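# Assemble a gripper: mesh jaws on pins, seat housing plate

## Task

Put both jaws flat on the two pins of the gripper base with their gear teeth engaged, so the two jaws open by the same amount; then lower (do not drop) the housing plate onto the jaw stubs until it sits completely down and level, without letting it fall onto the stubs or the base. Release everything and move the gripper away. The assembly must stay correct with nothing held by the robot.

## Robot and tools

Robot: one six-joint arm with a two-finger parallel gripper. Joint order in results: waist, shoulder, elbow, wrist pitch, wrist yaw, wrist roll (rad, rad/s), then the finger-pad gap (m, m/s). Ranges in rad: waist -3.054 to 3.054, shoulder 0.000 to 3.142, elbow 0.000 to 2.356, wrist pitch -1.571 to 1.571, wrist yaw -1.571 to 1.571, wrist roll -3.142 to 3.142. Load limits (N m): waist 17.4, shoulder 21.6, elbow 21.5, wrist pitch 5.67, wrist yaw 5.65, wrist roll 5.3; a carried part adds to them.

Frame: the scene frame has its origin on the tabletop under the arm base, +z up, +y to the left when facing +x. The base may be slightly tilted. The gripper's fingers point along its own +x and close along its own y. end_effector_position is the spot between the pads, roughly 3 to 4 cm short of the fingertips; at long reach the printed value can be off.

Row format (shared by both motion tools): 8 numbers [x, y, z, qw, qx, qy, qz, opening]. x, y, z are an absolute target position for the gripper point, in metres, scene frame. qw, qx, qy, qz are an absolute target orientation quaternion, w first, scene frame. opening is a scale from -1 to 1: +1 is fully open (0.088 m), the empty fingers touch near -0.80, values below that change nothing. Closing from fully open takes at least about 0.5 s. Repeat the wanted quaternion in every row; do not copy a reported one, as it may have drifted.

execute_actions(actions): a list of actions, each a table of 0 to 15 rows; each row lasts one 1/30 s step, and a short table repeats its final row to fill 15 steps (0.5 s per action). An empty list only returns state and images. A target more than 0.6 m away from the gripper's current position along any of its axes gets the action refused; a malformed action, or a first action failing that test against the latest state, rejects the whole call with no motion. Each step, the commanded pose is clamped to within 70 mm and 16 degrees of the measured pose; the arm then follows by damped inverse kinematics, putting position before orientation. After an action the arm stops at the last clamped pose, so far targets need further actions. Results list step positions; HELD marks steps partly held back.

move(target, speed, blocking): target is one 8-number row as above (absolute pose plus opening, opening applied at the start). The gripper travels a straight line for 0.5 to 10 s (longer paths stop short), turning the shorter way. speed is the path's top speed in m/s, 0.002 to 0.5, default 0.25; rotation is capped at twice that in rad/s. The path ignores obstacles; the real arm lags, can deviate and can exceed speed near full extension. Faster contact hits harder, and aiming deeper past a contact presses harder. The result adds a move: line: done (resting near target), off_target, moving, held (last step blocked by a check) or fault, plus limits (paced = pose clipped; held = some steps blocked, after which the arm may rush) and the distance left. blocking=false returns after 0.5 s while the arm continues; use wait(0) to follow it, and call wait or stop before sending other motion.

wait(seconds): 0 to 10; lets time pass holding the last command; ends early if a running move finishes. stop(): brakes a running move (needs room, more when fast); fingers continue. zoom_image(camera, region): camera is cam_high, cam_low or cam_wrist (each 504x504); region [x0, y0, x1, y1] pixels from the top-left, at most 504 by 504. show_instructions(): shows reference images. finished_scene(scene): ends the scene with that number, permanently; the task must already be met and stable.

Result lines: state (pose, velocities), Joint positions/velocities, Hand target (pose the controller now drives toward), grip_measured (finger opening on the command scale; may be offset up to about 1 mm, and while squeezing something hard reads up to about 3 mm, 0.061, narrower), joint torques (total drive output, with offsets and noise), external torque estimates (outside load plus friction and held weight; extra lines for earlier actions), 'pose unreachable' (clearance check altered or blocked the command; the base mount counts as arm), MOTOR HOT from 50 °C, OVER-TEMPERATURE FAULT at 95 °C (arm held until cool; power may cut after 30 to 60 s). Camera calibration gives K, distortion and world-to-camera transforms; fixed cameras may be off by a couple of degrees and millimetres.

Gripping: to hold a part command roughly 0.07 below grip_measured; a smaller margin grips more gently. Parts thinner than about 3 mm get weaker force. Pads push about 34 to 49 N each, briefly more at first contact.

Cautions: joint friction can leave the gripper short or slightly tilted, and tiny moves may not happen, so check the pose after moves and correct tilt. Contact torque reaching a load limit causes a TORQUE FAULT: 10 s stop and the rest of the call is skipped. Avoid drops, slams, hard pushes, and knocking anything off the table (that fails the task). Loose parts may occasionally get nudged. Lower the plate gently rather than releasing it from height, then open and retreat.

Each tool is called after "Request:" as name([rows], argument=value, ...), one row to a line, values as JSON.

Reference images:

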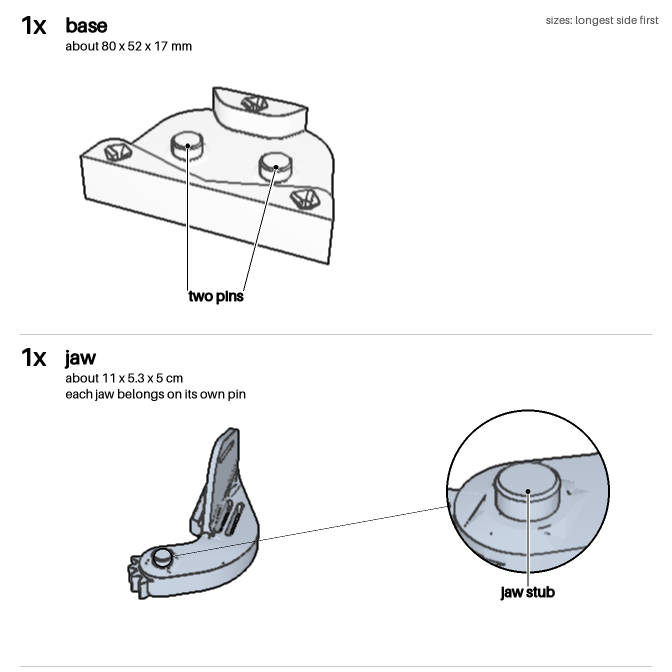

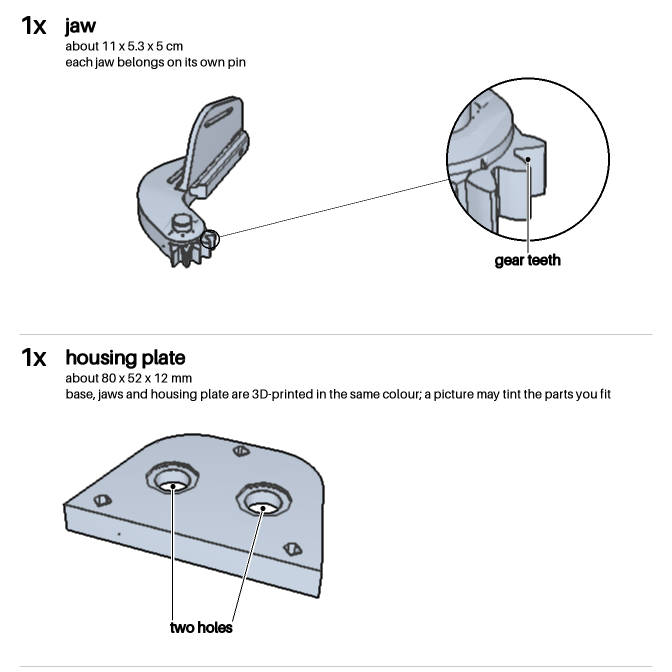

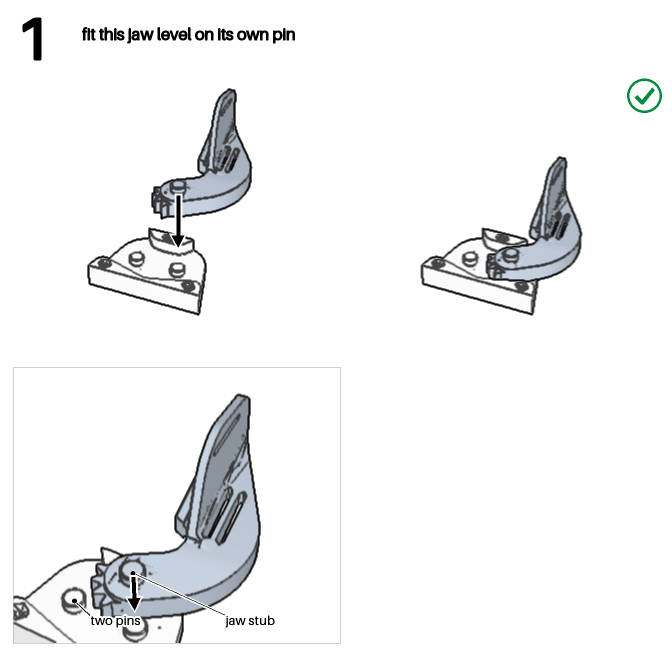

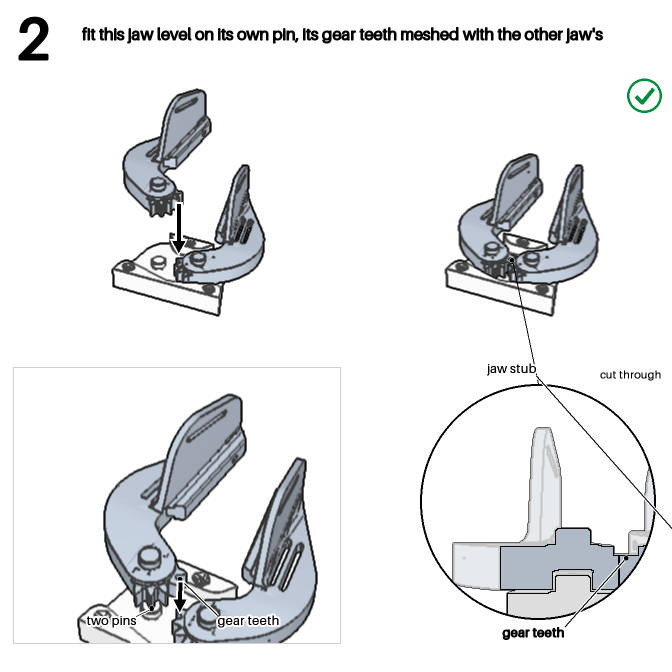

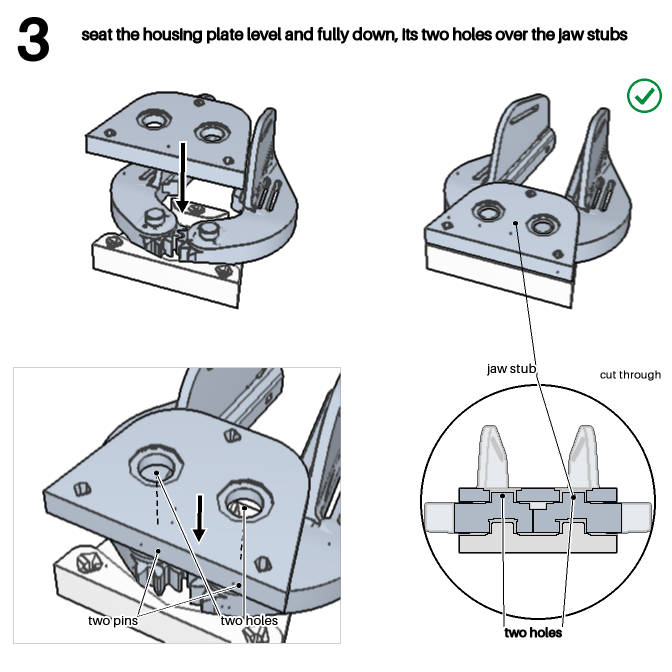

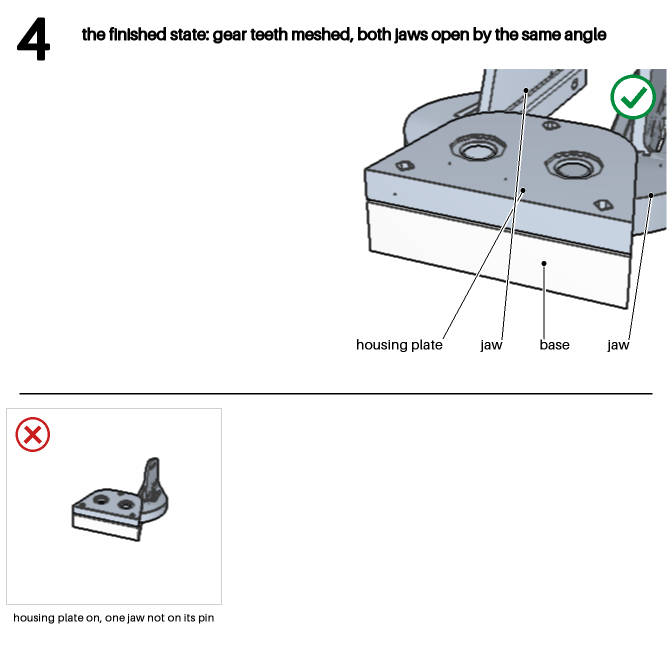

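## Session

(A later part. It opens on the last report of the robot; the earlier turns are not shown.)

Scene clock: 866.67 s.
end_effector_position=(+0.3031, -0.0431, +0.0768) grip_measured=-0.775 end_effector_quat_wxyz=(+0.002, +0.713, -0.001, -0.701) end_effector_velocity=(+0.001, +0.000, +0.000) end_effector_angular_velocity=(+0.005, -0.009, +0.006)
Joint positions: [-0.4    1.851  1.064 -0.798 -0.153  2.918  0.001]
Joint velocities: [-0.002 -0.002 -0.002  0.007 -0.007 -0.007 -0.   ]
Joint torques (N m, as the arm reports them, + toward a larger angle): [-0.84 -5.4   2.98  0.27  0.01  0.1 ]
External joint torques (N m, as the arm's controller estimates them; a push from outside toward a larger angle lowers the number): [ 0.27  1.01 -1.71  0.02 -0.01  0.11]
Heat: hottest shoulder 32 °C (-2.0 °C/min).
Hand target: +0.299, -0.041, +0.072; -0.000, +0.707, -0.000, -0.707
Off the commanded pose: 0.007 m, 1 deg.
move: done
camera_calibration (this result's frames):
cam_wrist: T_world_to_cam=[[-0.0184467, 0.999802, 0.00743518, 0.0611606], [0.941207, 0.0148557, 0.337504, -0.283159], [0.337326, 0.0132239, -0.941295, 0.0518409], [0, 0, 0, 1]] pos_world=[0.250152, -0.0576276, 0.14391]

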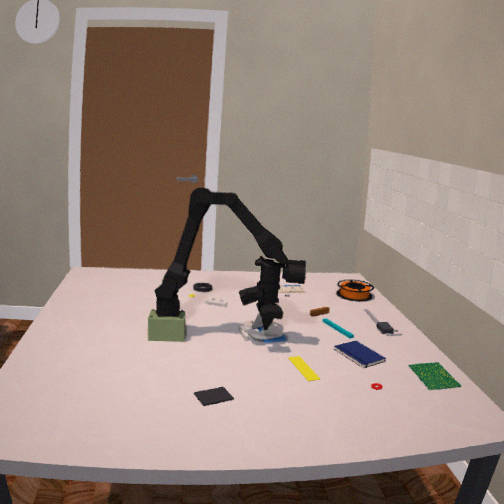

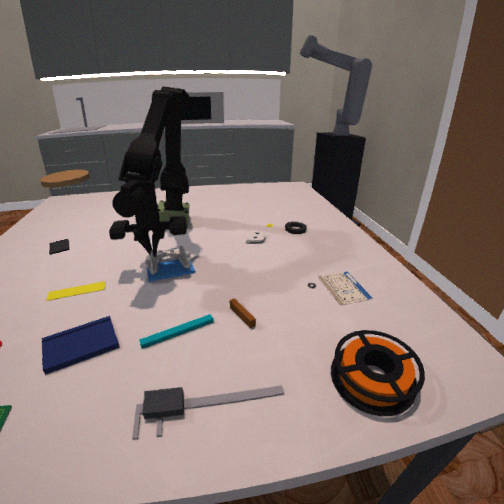

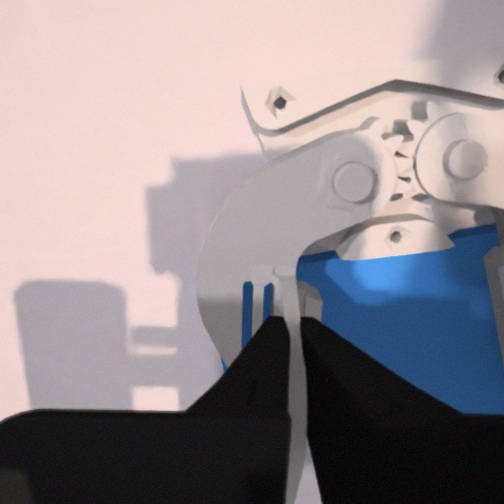

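Request:
move(target=[0.2962,-0.0418,0.0735,0,0.7071,0,-0.7071,-0.85], speed=0.003)

Request:
zoom_image(camera="cam_wrist", region=[240, 60, 504, 260])

Scene clock: 886.00 s.
end_effector_position=(+0.3018, -0.0429, +0.0763) grip_measured=-0.775 end_effector_quat_wxyz=(+0.002, +0.712, -0.001, -0.702) end_effector_velocity=(-0.002, +0.001, +0.000) end_effector_angular_velocity=(+0.008, +0.005, +0.033)
Joint positions: [-0.4    1.849  1.06  -0.798 -0.153  2.918  0.001]
Joint velocities: [-0.002 -0.002 -0.002 -0.007 -0.007 -0.037 -0.   ]
Joint torques (N m, as the arm reports them, + toward a larger angle): [-1.02 -6.46  2.93  0.04  0.   -0.08]
External joint torques (N m, as the arm's controller estimates them; a push from outside toward a larger angle lowers the number): [ 0.07 -0.02 -1.79 -0.2  -0.02 -0.07]
Heat: hottest shoulder 33 °C (+0.0 °C/min).
Hand target: +0.296, -0.042, +0.074; -0.000, +0.707, +0.000, -0.707
Off the commanded pose: 0.006 m, 1 deg.
move: done
camera_calibration (this result's frames):
cam_wrist: T_world_to_cam=[[-0.0180187, 0.999805, 0.00807097, 0.0607468], [0.942078, 0.0142733, 0.33509, -0.281891], [0.334909, 0.0136414, -0.942152, 0.052622], [0, 0, 0, 1]] pos_world=[0.249034, -0.0574292, 0.143546]

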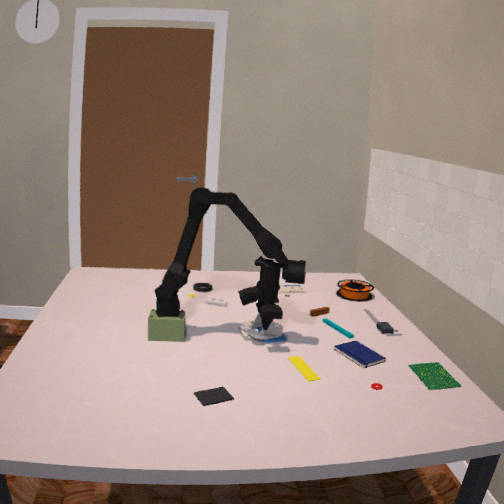

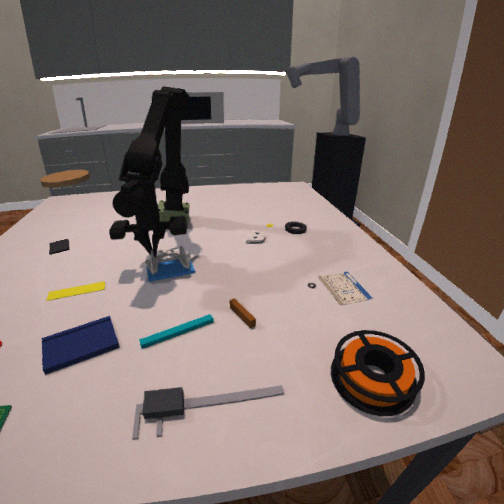

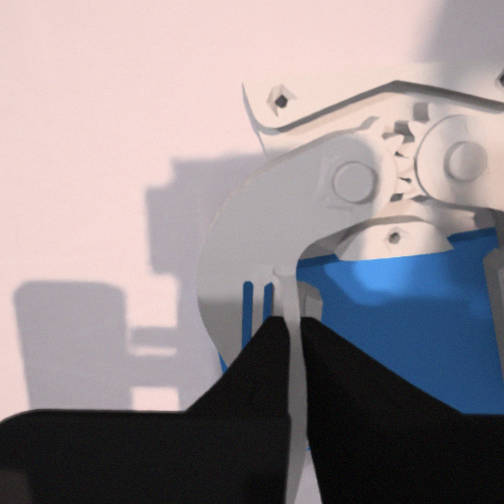

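Region (240, 60, 504, 260) of cam_wrist's 504x504 image, scaled by 1.909, with more detail than that image has; it fills the top 382 rows of this view, and the rest is white.

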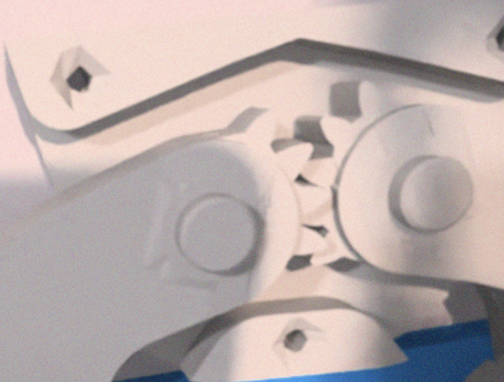

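Request:
move(target=[0.2985,-0.0422,0.0685,0,0.7071,0,-0.7071,-0.85], speed=0.004)

Request:
zoom_image(camera="cam_wrist", region=[240, 60, 504, 260])

Scene clock: 893.30 s.
end_effector_position=(+0.3024, -0.0431, +0.0757) grip_measured=-0.775 end_effector_quat_wxyz=(+0.002, +0.714, -0.001, -0.700) end_effector_velocity=(+0.001, +0.000, +0.000) end_effector_angular_velocity=(+0.005, -0.009, +0.006)
Joint positions: [-0.4    1.849  1.057 -0.791 -0.153  2.918  0.001]
Joint velocities: [-0.002 -0.002 -0.002  0.007 -0.007 -0.007 -0.   ]
Joint torques (N m, as the arm reports them, + toward a larger angle): [-0.84 -4.59  3.09  0.69  0.03  0.03]
External joint torques (N m, as the arm's controller estimates them; a push from outside toward a larger angle lowers the number): [ 0.28  1.82 -1.59  0.44  0.    0.03]
Heat: hottest shoulder 33 °C (+0.0 °C/min).
Hand target: +0.298, -0.042, +0.069; -0.000, +0.707, +0.000, -0.707
Off the commanded pose: 0.008 m, 1 deg.
move: done
camera_calibration (this result's frames):
cam_wrist: T_world_to_cam=[[-0.0186905, 0.9998, 0.00707138, 0.0612525], [0.940706, 0.0151889, 0.338882, -0.282041], [0.338707, 0.0129859, -0.940802, 0.0506356], [0, 0, 0, 1]] pos_world=[0.249312, -0.0576139, 0.142784]

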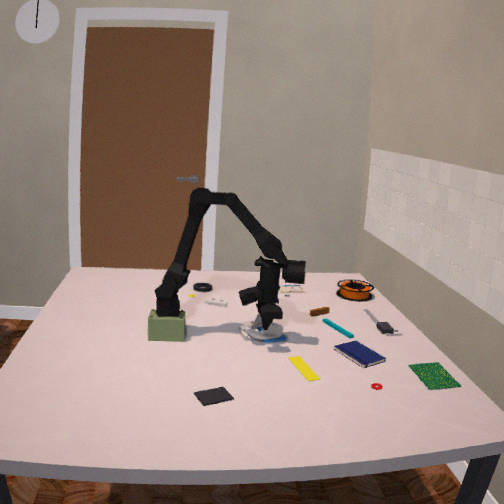

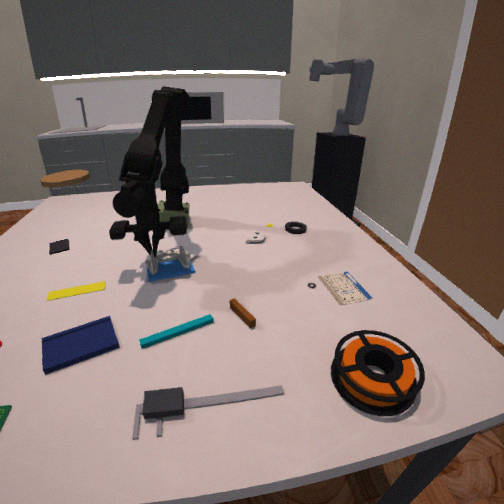

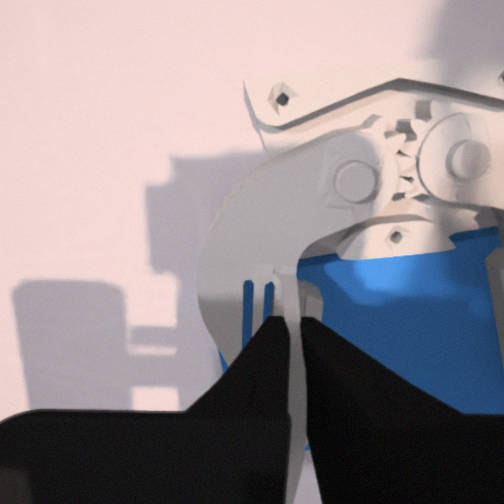

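Region (240, 60, 504, 260) of cam_wrist's 504x504 image, scaled by 1.909, with more detail than that image has; it fills the top 382 rows of this view, and the rest is white.

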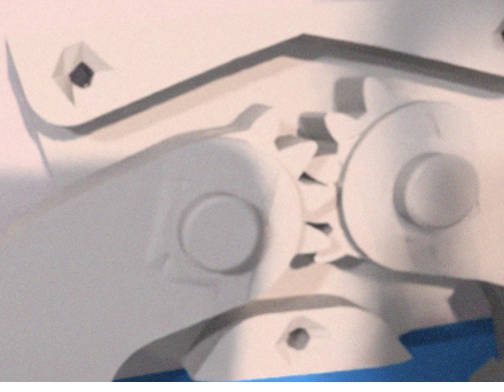

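Request:
zoom_image(camera="cam_high", region=[225, 300, 305, 355])

Request:
zoom_image(camera="cam_low", region=[130, 235, 210, 290])

Region (225, 300, 305, 355) of cam_high's 504x504 image, scaled by 6.300, with more detail than that image has; it fills the top 346 rows of this view, and the rest is white.

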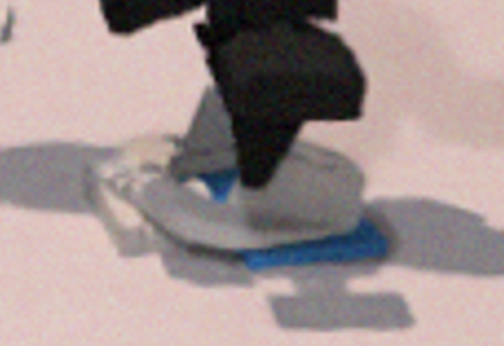

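Region (130, 235, 210, 290) of cam_low's 504x504 image, scaled by 6.300, with more detail than that image has; it fills the top 346 rows of this view, and the rest is white.

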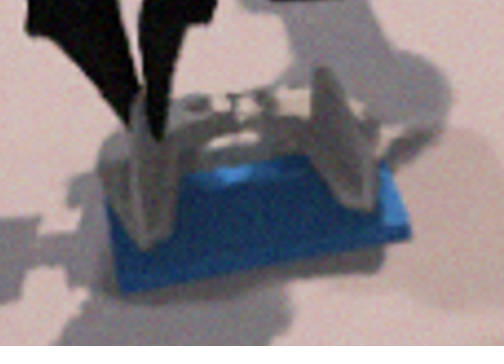

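Request:
move(target=[0.3000,-0.0426,0.072,0,0.7071,0,-0.7071,-0.55], speed=0.005)

Request:
zoom_image(camera="cam_wrist", region=[240, 60, 504, 260])

Scene clock: 903.60 s.
end_effector_position=(+0.3009, -0.0430, +0.0743) grip_measured=-0.553 end_effector_quat_wxyz=(+0.001, +0.711, -0.001, -0.704) end_effector_velocity=(-0.005, +0.002, +0.000) end_effector_angular_velocity=(+0.012, +0.019, +0.002)
Joint positions: [-0.4    1.854  1.057 -0.795 -0.153  2.918  0.012]
Joint velocities: [-0.002 -0.002 -0.002 -0.022 -0.007 -0.007 -0.   ]
Joint torques (N m, as the arm reports them, + toward a larger angle): [-0.96 -5.26  4.7   0.02 -0.02 -0.03]
External joint torques (N m, as the arm's controller estimates them; a push from outside toward a larger angle lowers the number): [ 0.18  1.2   0.05 -0.2  -0.05 -0.03]
Heat: hottest shoulder 32 °C (-1.0 °C/min).
Hand target: +0.300, -0.043, +0.072; -0.000, +0.707, +0.000, -0.707
Off the commanded pose: 0.003 m, 1 deg.
move: done
camera_calibration (this result's frames):
cam_wrist: T_world_to_cam=[[-0.0171579, 0.999809, 0.00933923, 0.0604765], [0.943801, 0.0131118, 0.330255, -0.280513], [0.330069, 0.0144809, -0.943846, 0.0527266], [0, 0, 0, 1]] pos_world=[0.248382, -0.0575504, 0.141842]

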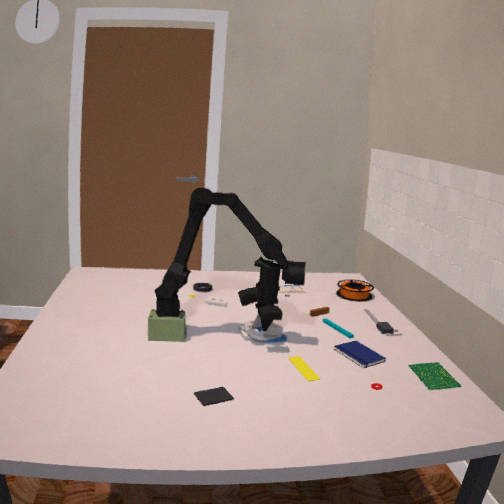

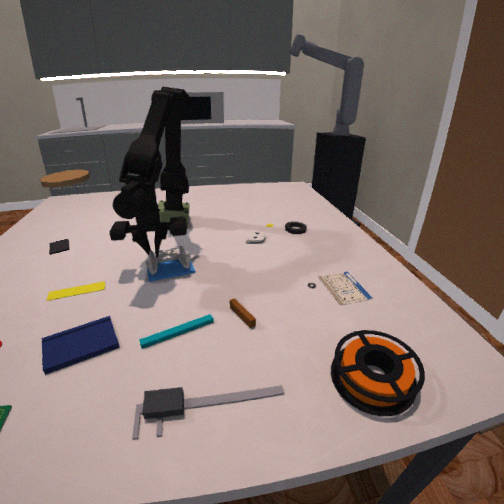

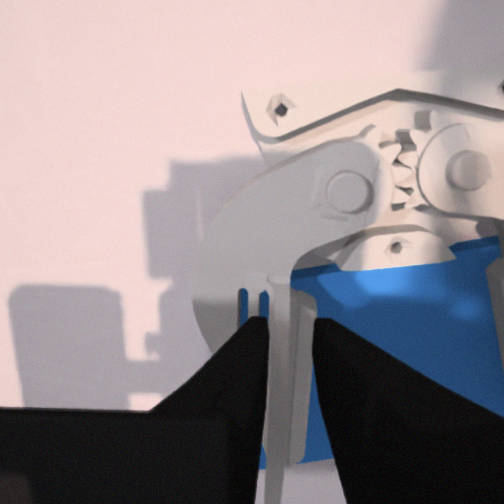

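Region (240, 60, 504, 260) of cam_wrist's 504x504 image, scaled by 1.909, with more detail than that image has; it fills the top 382 rows of this view, and the rest is white.

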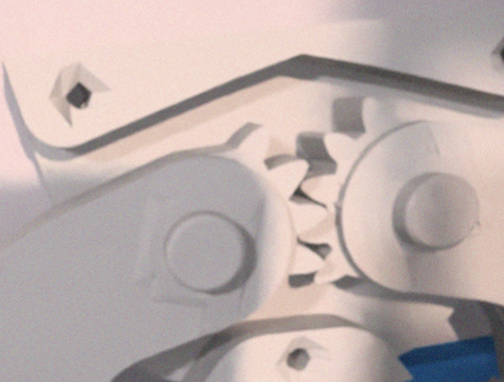

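Request:
move(target=[0.300,-0.030,0.15,0,0.7071,0,-0.7071,-0.55], speed=0.05, blocking=true)

Scene clock: 910.93 s.
end_effector_position=(+0.2961, -0.0309, +0.1436) grip_measured=-0.553 end_effector_quat_wxyz=(-0.003, +0.700, -0.000, -0.714) end_effector_velocity=(-0.001, +0.003, +0.004) end_effector_angular_velocity=(+0.023, +0.002, +0.003)
Joint positions: [-0.4    1.75   1.231 -1.105 -0.153  2.918  0.012]
Joint velocities: [-0.002 -0.002  0.012 -0.022 -0.022 -0.007 -0.   ]
Joint torques (N m, as the arm reports them, + toward a larger angle): [-1.1  -7.44  6.44  0.    0.    0.06]
External joint torques (N m, as the arm's controller estimates them; a push from outside toward a larger angle lowers the number): [-0.07 -1.23  1.28 -0.18 -0.01  0.06]
Heat: hottest shoulder 33 °C (+0.0 °C/min).
Hand target: +0.299, -0.030, +0.150; +0.000, +0.707, +0.000, -0.707
Off the commanded pose: 0.007 m, 1 deg.
move: done
camera_calibration (this result's frames):
cam_wrist: T_world_to_cam=[[-0.0119217, 0.999788, 0.0167658, 0.0450573], [0.953481, 0.00631553, 0.301386, -0.298038], [0.301216, 0.0195789, -0.953355, 0.129594], [0, 0, 0, 1]] pos_world=[0.245675, -0.0457028, 0.212618]

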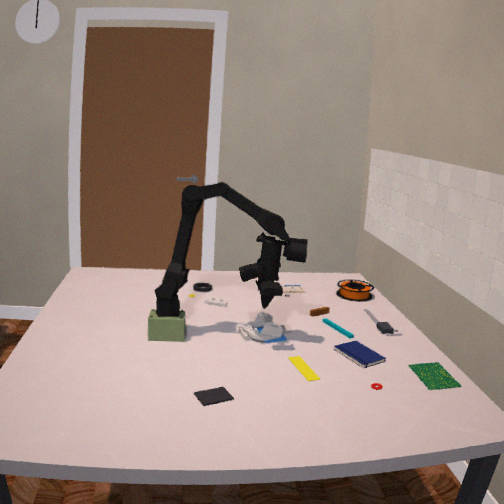

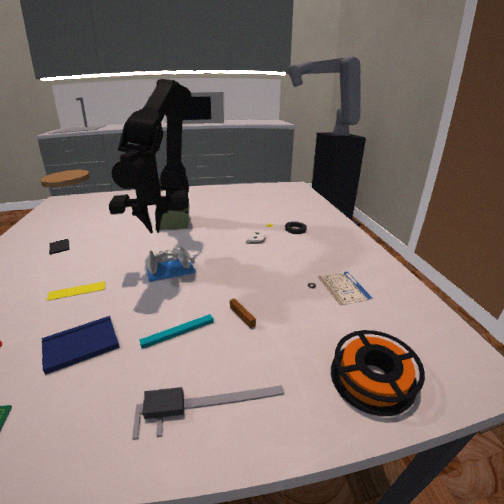

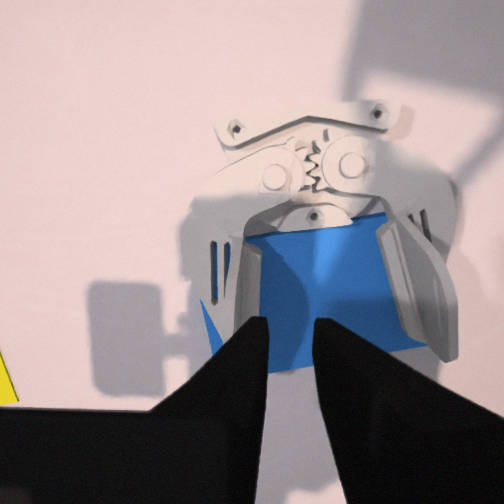

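Request:
zoom_image(camera="cam_wrist", region=[180, 80, 470, 370])

Request:
zoom_image(camera="cam_wrist", region=[210, 90, 420, 240])

Region (180, 80, 470, 370) of cam_wrist's 504x504 image, scaled by 1.738, with more detail than that image has.

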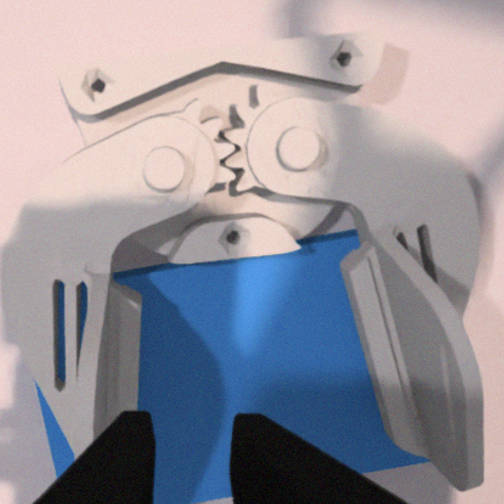

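Region (210, 90, 420, 240) of cam_wrist's 504x504 image, scaled by 2.400, with more detail than that image has; it fills the top 360 rows of this view, and the rest is white.

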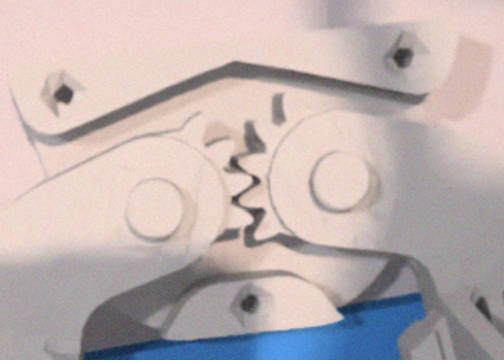

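Request:
move(target=[0.18,0.28,0.17,0.5,0.5,0.5,-0.5,0.5], speed=0.2)

Scene clock: 973.50 s.
end_effector_position=(+0.1795, +0.2796, +0.1699) grip_measured=+0.497 end_effector_quat_wxyz=(+0.492, +0.503, +0.504, -0.501) end_effector_velocity=(+0.001, +0.001, +0.002) end_effector_angular_velocity=(-0.002, -0.007, +0.025)
Joint positions: [ 0.737  1.623  1.382 -1.198 -0.108  2.499  0.063]
Joint velocities: [ 0.002  0.002  0.012 -0.007  0.007 -0.022 -0.   ]
Joint torques (N m, as the arm reports them, + toward a larger angle): [-0.4  -5.41  6.86  0.01  0.18 -0.06]
External joint torques (N m, as the arm's controller estimates them; a push from outside toward a larger angle lowers the number): [ 0.24  1.18  1.54 -0.22  0.15 -0.06]
Heat: hottest shoulder 36 °C (+3.0 °C/min).
Hand target: +0.181, +0.282, +0.170; +0.495, +0.502, +0.505, -0.499
Off the commanded pose: 0.001 m, 1 deg.
move: done
camera_calibration (this result's frames):
cam_wrist: T_world_to_cam=[[-0.99972, -0.010583, 0.0211839, 0.191842], [-0.00289419, 0.942478, 0.334256, -0.292348], [-0.0235028, 0.334101, -0.942244, 0.152112], [0, 0, 0, 1]] pos_world=[0.194518, 0.226741, 0.236981]

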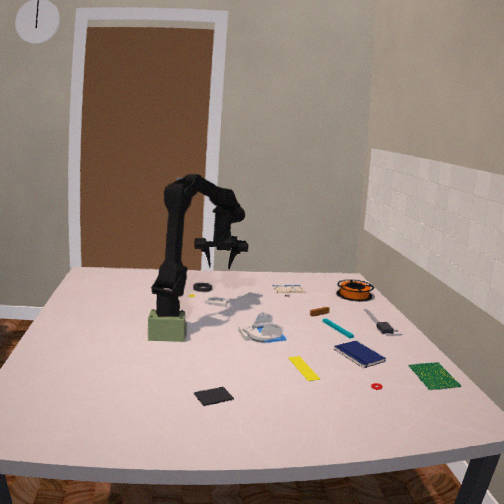

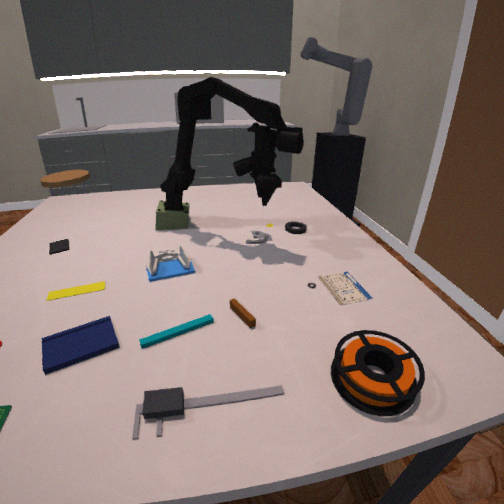

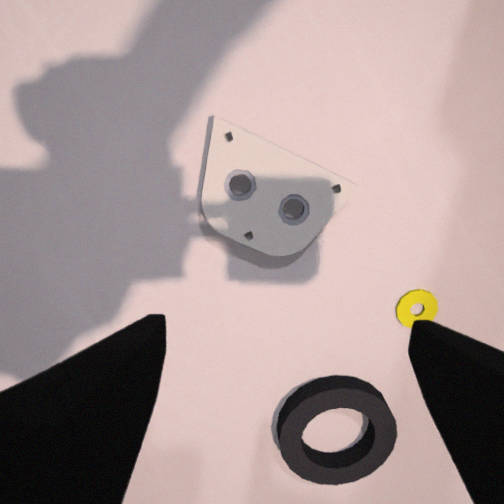

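Request:
zoom_image(camera="cam_wrist", region=[180, 100, 380, 280])

Region (180, 100, 380, 280) of cam_wrist's 504x504 image, scaled by 2.520, with more detail than that image has; it fills the top 454 rows of this view, and the rest is white.

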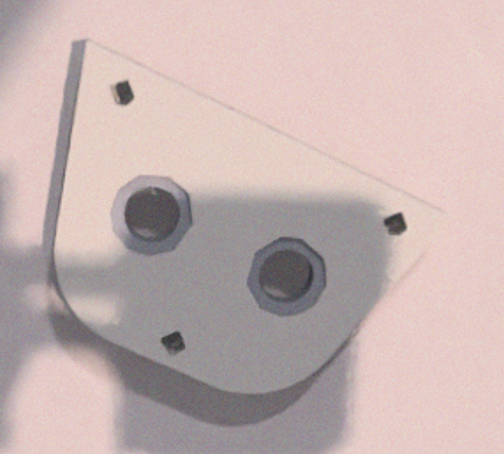

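Request:
zoom_image(camera="cam_low", region=[135, 240, 205, 290])

Request:
zoom_image(camera="cam_high", region=[230, 305, 300, 352])

Region (135, 240, 205, 290) of cam_low's 504x504 image, scaled by 7.200, with more detail than that image has; it fills the top 360 rows of this view, and the rest is white.

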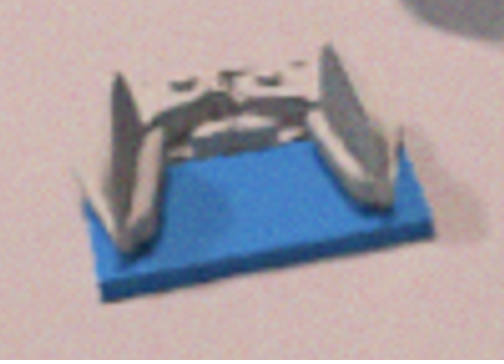

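Region (230, 305, 300, 352) of cam_high's 504x504 image, scaled by 7.200, with more detail than that image has; it fills the top 338 rows of this view, and the rest is white.

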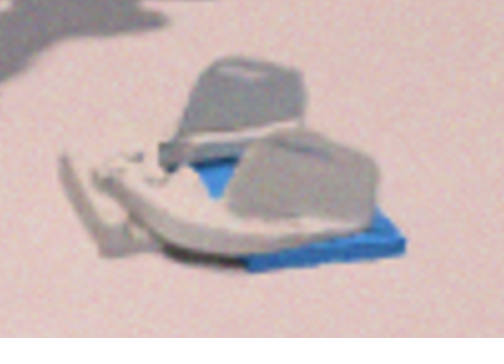

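Request:
move(target=[0.1797,0.2758,0.065,0.6910,0.1500,0.6910,-0.1500,0.65], speed=0.15)

Scene clock: 1019.70 s.
end_effector_position=(+0.1819, +0.2790, +0.0695) grip_measured=+0.647 end_effector_quat_wxyz=(+0.691, +0.157, +0.690, -0.147) end_effector_velocity=(-0.005, -0.004, -0.004) end_effector_angular_velocity=(-0.014, +0.019, +0.037)
Joint positions: [ 0.765  1.74   1.109 -0.797 -0.093  1.383  0.071]
Joint velocities: [ 0.002  0.002 -0.012 -0.007 -0.007 -0.037 -0.   ]
Joint torques (N m, as the arm reports them, + toward a larger angle): [-0.36 -5.52  3.86  0.41  0.17 -0.08]
External joint torques (N m, as the arm's controller estimates them; a push from outside toward a larger angle lowers the number): [ 0.22  1.29 -0.84  0.12  0.13 -0.08]
Heat: hottest shoulder 34 °C (-2.0 °C/min).
Hand target: +0.180, +0.277, +0.065; +0.691, +0.150, +0.691, -0.150
Off the commanded pose: 0.006 m, 1 deg.
move: done
camera_calibration (this result's frames):
cam_wrist: T_world_to_cam=[[-0.403537, -0.914959, -0.00264466, 0.341869], [-0.866664, 0.381307, 0.321712, 0.0563021], [-0.293345, 0.132115, -0.946834, 0.163532], [0, 0, 0, 1]] pos_world=[0.234723, 0.269723, 0.137629]

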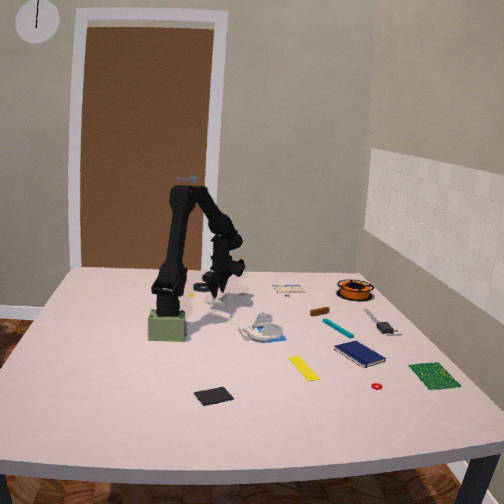

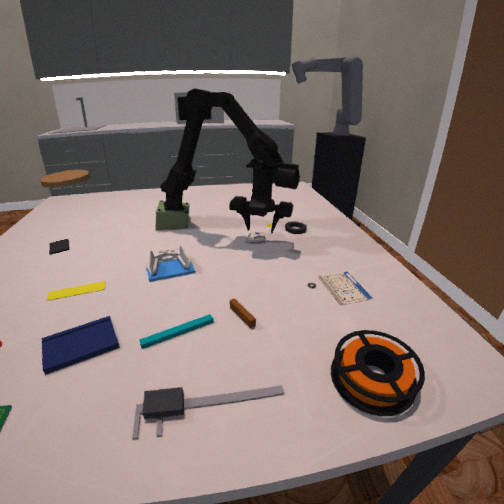

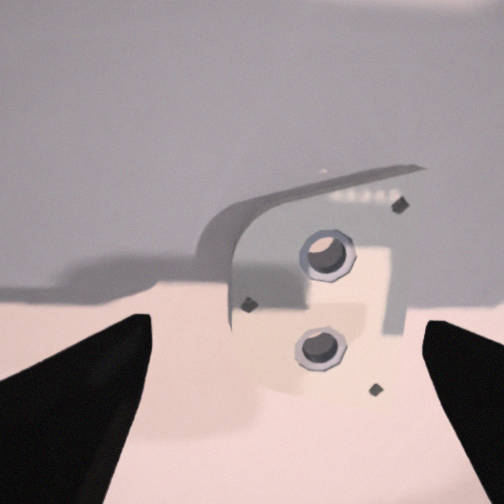

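Request:
move(target=[0.1715,0.2665,0.047,0.6910,0.1500,0.6910,-0.1500,0.65], speed=0.04)

Scene clock: 1054.60 s.
end_effector_position=(+0.1733, +0.2691, +0.0500) grip_measured=+0.647 end_effector_quat_wxyz=(+0.691, +0.154, +0.691, -0.146) end_effector_velocity=(-0.003, -0.002, -0.003) end_effector_angular_velocity=(-0.002, +0.010, +0.009)
Joint positions: [ 0.775  1.74   1.019 -0.71  -0.091  1.386  0.071]
Joint velocities: [ 0.002  0.002 -0.012  0.007 -0.007 -0.007 -0.   ]
Joint torques (N m, as the arm reports them, + toward a larger angle): [-0.18 -5.78  3.65  0.31  0.18  0.1 ]
External joint torques (N m, as the arm's controller estimates them; a push from outside toward a larger angle lowers the number): [ 0.38  0.84 -0.86  0.02  0.14  0.1 ]
Heat: hottest shoulder 33 °C (-1.0 °C/min).
Hand target: +0.172, +0.267, +0.047; +0.691, +0.150, +0.691, -0.150
Off the commanded pose: 0.004 m, 1 deg.
move: done
camera_calibration (this result's frames):
cam_wrist: T_world_to_cam=[[-0.398003, -0.917383, 0.00160522, 0.328817], [-0.868208, 0.377232, 0.322352, 0.0602514], [-0.296325, 0.126903, -0.946619, 0.14579], [0, 0, 0, 1]] pos_world=[0.226382, 0.260421, 0.118057]

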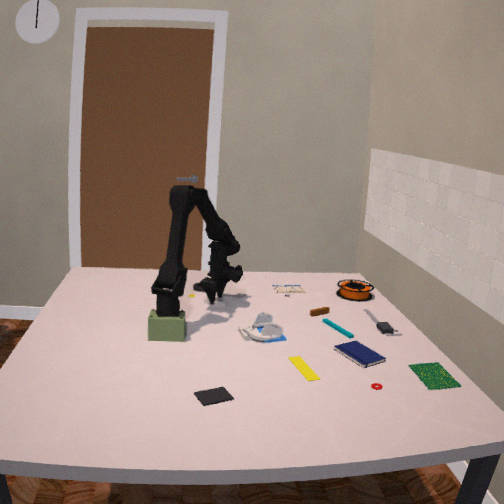

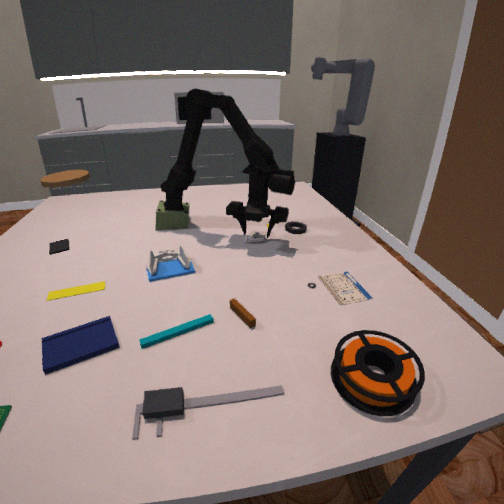

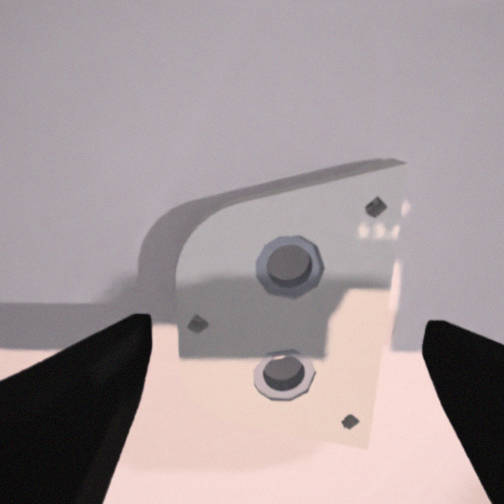

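Request:
move(target=[0.1713,0.2663,0.042,0.6910,0.1500,0.6910,-0.1500,0.65], speed=0.01)

Scene clock: 1066.27 s.
end_effector_position=(+0.1731, +0.2690, +0.0462) grip_measured=+0.647 end_effector_quat_wxyz=(+0.692, +0.155, +0.690, -0.145) end_effector_velocity=(+0.000, -0.003, -0.001) end_effector_angular_velocity=(-0.014, +0.000, +0.004)
Joint positions: [ 0.777  1.745  1.007 -0.689 -0.091  1.388  0.071]
Joint velocities: [-0.002  0.002 -0.002 -0.007  0.007 -0.007 -0.   ]
Joint torques (N m, as the arm reports them, + toward a larger angle): [-0.5  -5.35  3.65  0.35  0.19  0.09]
External joint torques (N m, as the arm's controller estimates them; a push from outside toward a larger angle lowers the number): [ 0.12  1.27 -0.85  0.04  0.13  0.09]
Heat: hottest shoulder 33 °C (-1.0 °C/min).
Hand target: +0.171, +0.266, +0.042; +0.691, +0.150, +0.691, -0.150
Off the commanded pose: 0.005 m, 1 deg.
move: done
camera_calibration (this result's frames):
cam_wrist: T_world_to_cam=[[-0.398036, -0.917367, -0.0023222, 0.328773], [-0.868983, 0.376229, 0.321435, 0.0617729], [-0.294, 0.129961, -0.946929, 0.140959], [0, 0, 0, 1]] pos_world=[0.225985, 0.260045, 0.114386]

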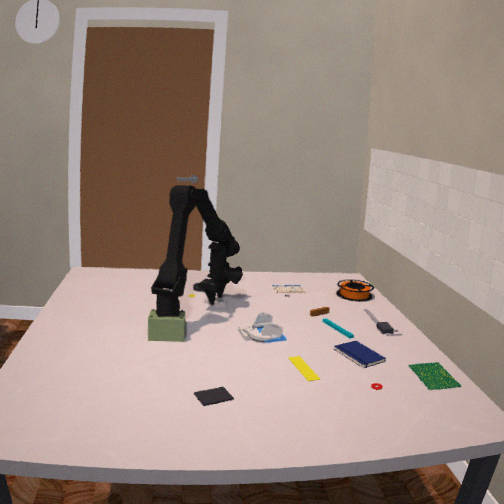

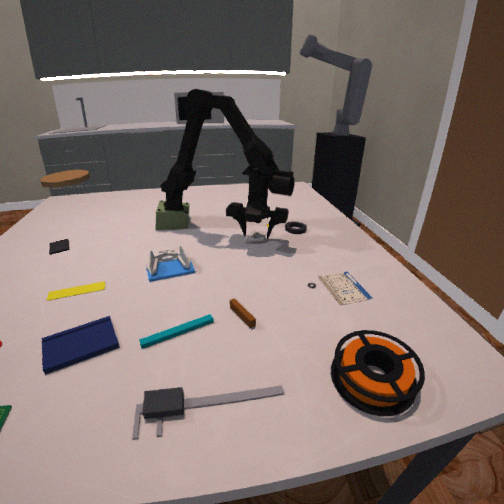

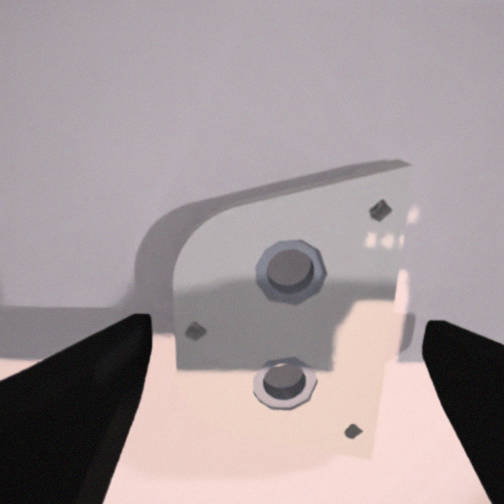

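Request:
move(target=[0.1713,0.2663,0.0375,0.6910,0.1500,0.6910,-0.1500,0.65], speed=0.01)

Scene clock: 1071.63 s.
end_effector_position=(+0.1734, +0.2693, +0.0426) grip_measured=+0.647 end_effector_quat_wxyz=(+0.692, +0.155, +0.690, -0.144) end_effector_velocity=(-0.003, -0.000, +0.000) end_effector_angular_velocity=(+0.007, +0.022, +0.005)
Joint positions: [ 0.778  1.753  1.001 -0.672 -0.091  1.389  0.071]
Joint velocities: [-0.002 -0.002 -0.002 -0.007 -0.022 -0.007 -0.   ]
Joint torques (N m, as the arm reports them, + toward a larger angle): [-0.34 -5.11  3.47  0.43  0.18  0.08]
External joint torques (N m, as the arm's controller estimates them; a push from outside toward a larger angle lowers the number): [ 0.24  1.52 -0.99  0.11  0.14  0.08]
Heat: hottest shoulder 33 °C (-1.0 °C/min).
Hand target: +0.171, +0.266, +0.037; +0.691, +0.150, +0.691, -0.150
Off the commanded pose: 0.006 m, 1 deg.
move: done
camera_calibration (this result's frames):
cam_wrist: T_world_to_cam=[[-0.397857, -0.917436, -0.00451128, 0.329253], [-0.869433, 0.375461, 0.321117, 0.0633824], [-0.292911, 0.131681, -0.947029, 0.136938], [0, 0, 0, 1]] pos_world=[0.226213, 0.260239, 0.110816]

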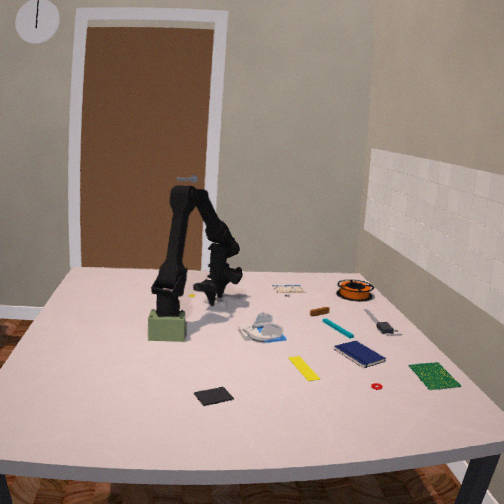

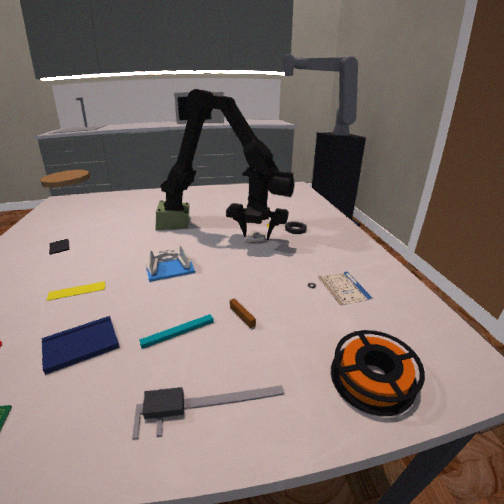

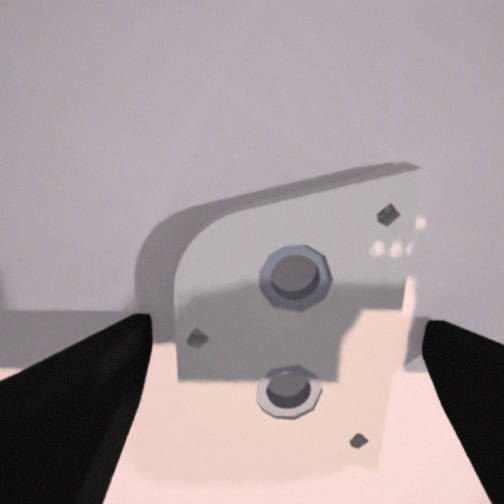

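Close the gripper.

Request:
move(target=[0.1713,0.2663,0.0385,0.6910,0.1500,0.6910,-0.1500,0.17], speed=0.01)

Scene clock: 1075.73 s.
end_effector_position=(+0.1736, +0.2696, +0.0426) grip_measured=+0.207 end_effector_quat_wxyz=(+0.692, +0.156, +0.690, -0.143) end_effector_velocity=(-0.003, -0.001, +0.000) end_effector_angular_velocity=(-0.002, +0.010, +0.024)
Joint positions: [ 0.778  1.753  1.001 -0.67  -0.091  1.389  0.049]
Joint velocities: [ 0.002 -0.002 -0.002 -0.007 -0.007 -0.022 -0.   ]
Joint torques (N m, as the arm reports them, + toward a larger angle): [-0.45 -5.18  3.61  0.09  0.19  0.08]
External joint torques (N m, as the arm's controller estimates them; a push from outside toward a larger angle lowers the number): [ 0.12  1.41 -0.79 -0.21  0.15  0.08]
Heat: hottest shoulder 33 °C (-1.0 °C/min).
Hand target: +0.171, +0.266, +0.038; +0.691, +0.150, +0.691, -0.150
Off the commanded pose: 0.006 m, 1 deg.
move: done
camera_calibration (this result's frames):
cam_wrist: T_world_to_cam=[[-0.398048, -0.917342, -0.00637335, 0.329688], [-0.869699, 0.375147, 0.320762, 0.0636243], [-0.291858, 0.133222, -0.947138, 0.136302], [0, 0, 0, 1]] pos_world=[0.226347, 0.26041, 0.110789]

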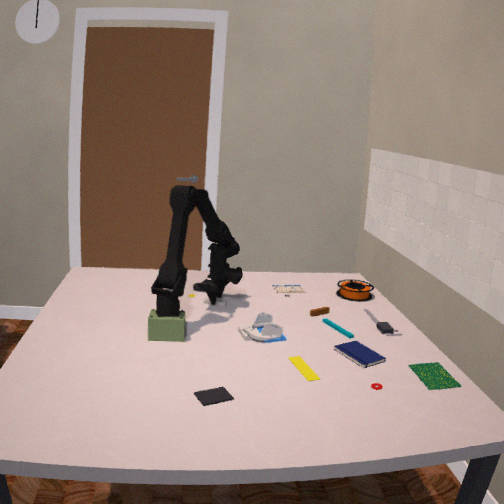

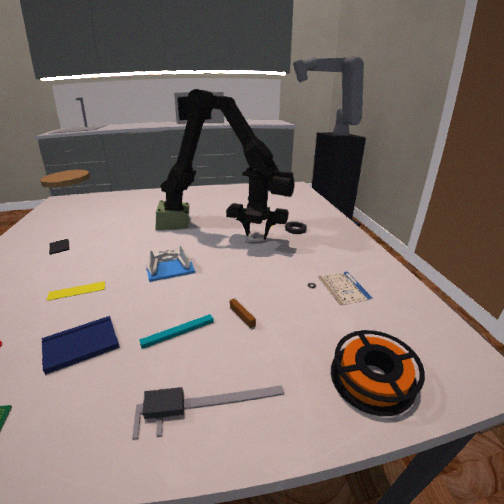

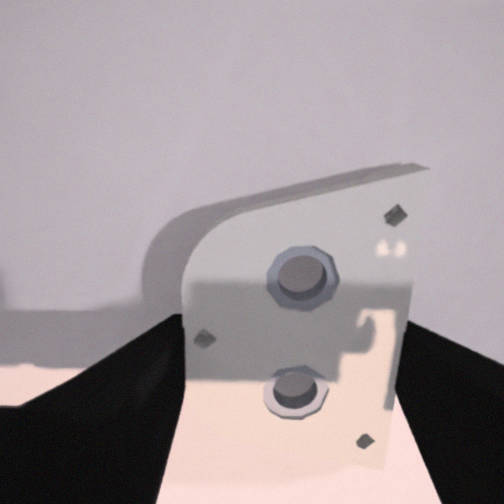

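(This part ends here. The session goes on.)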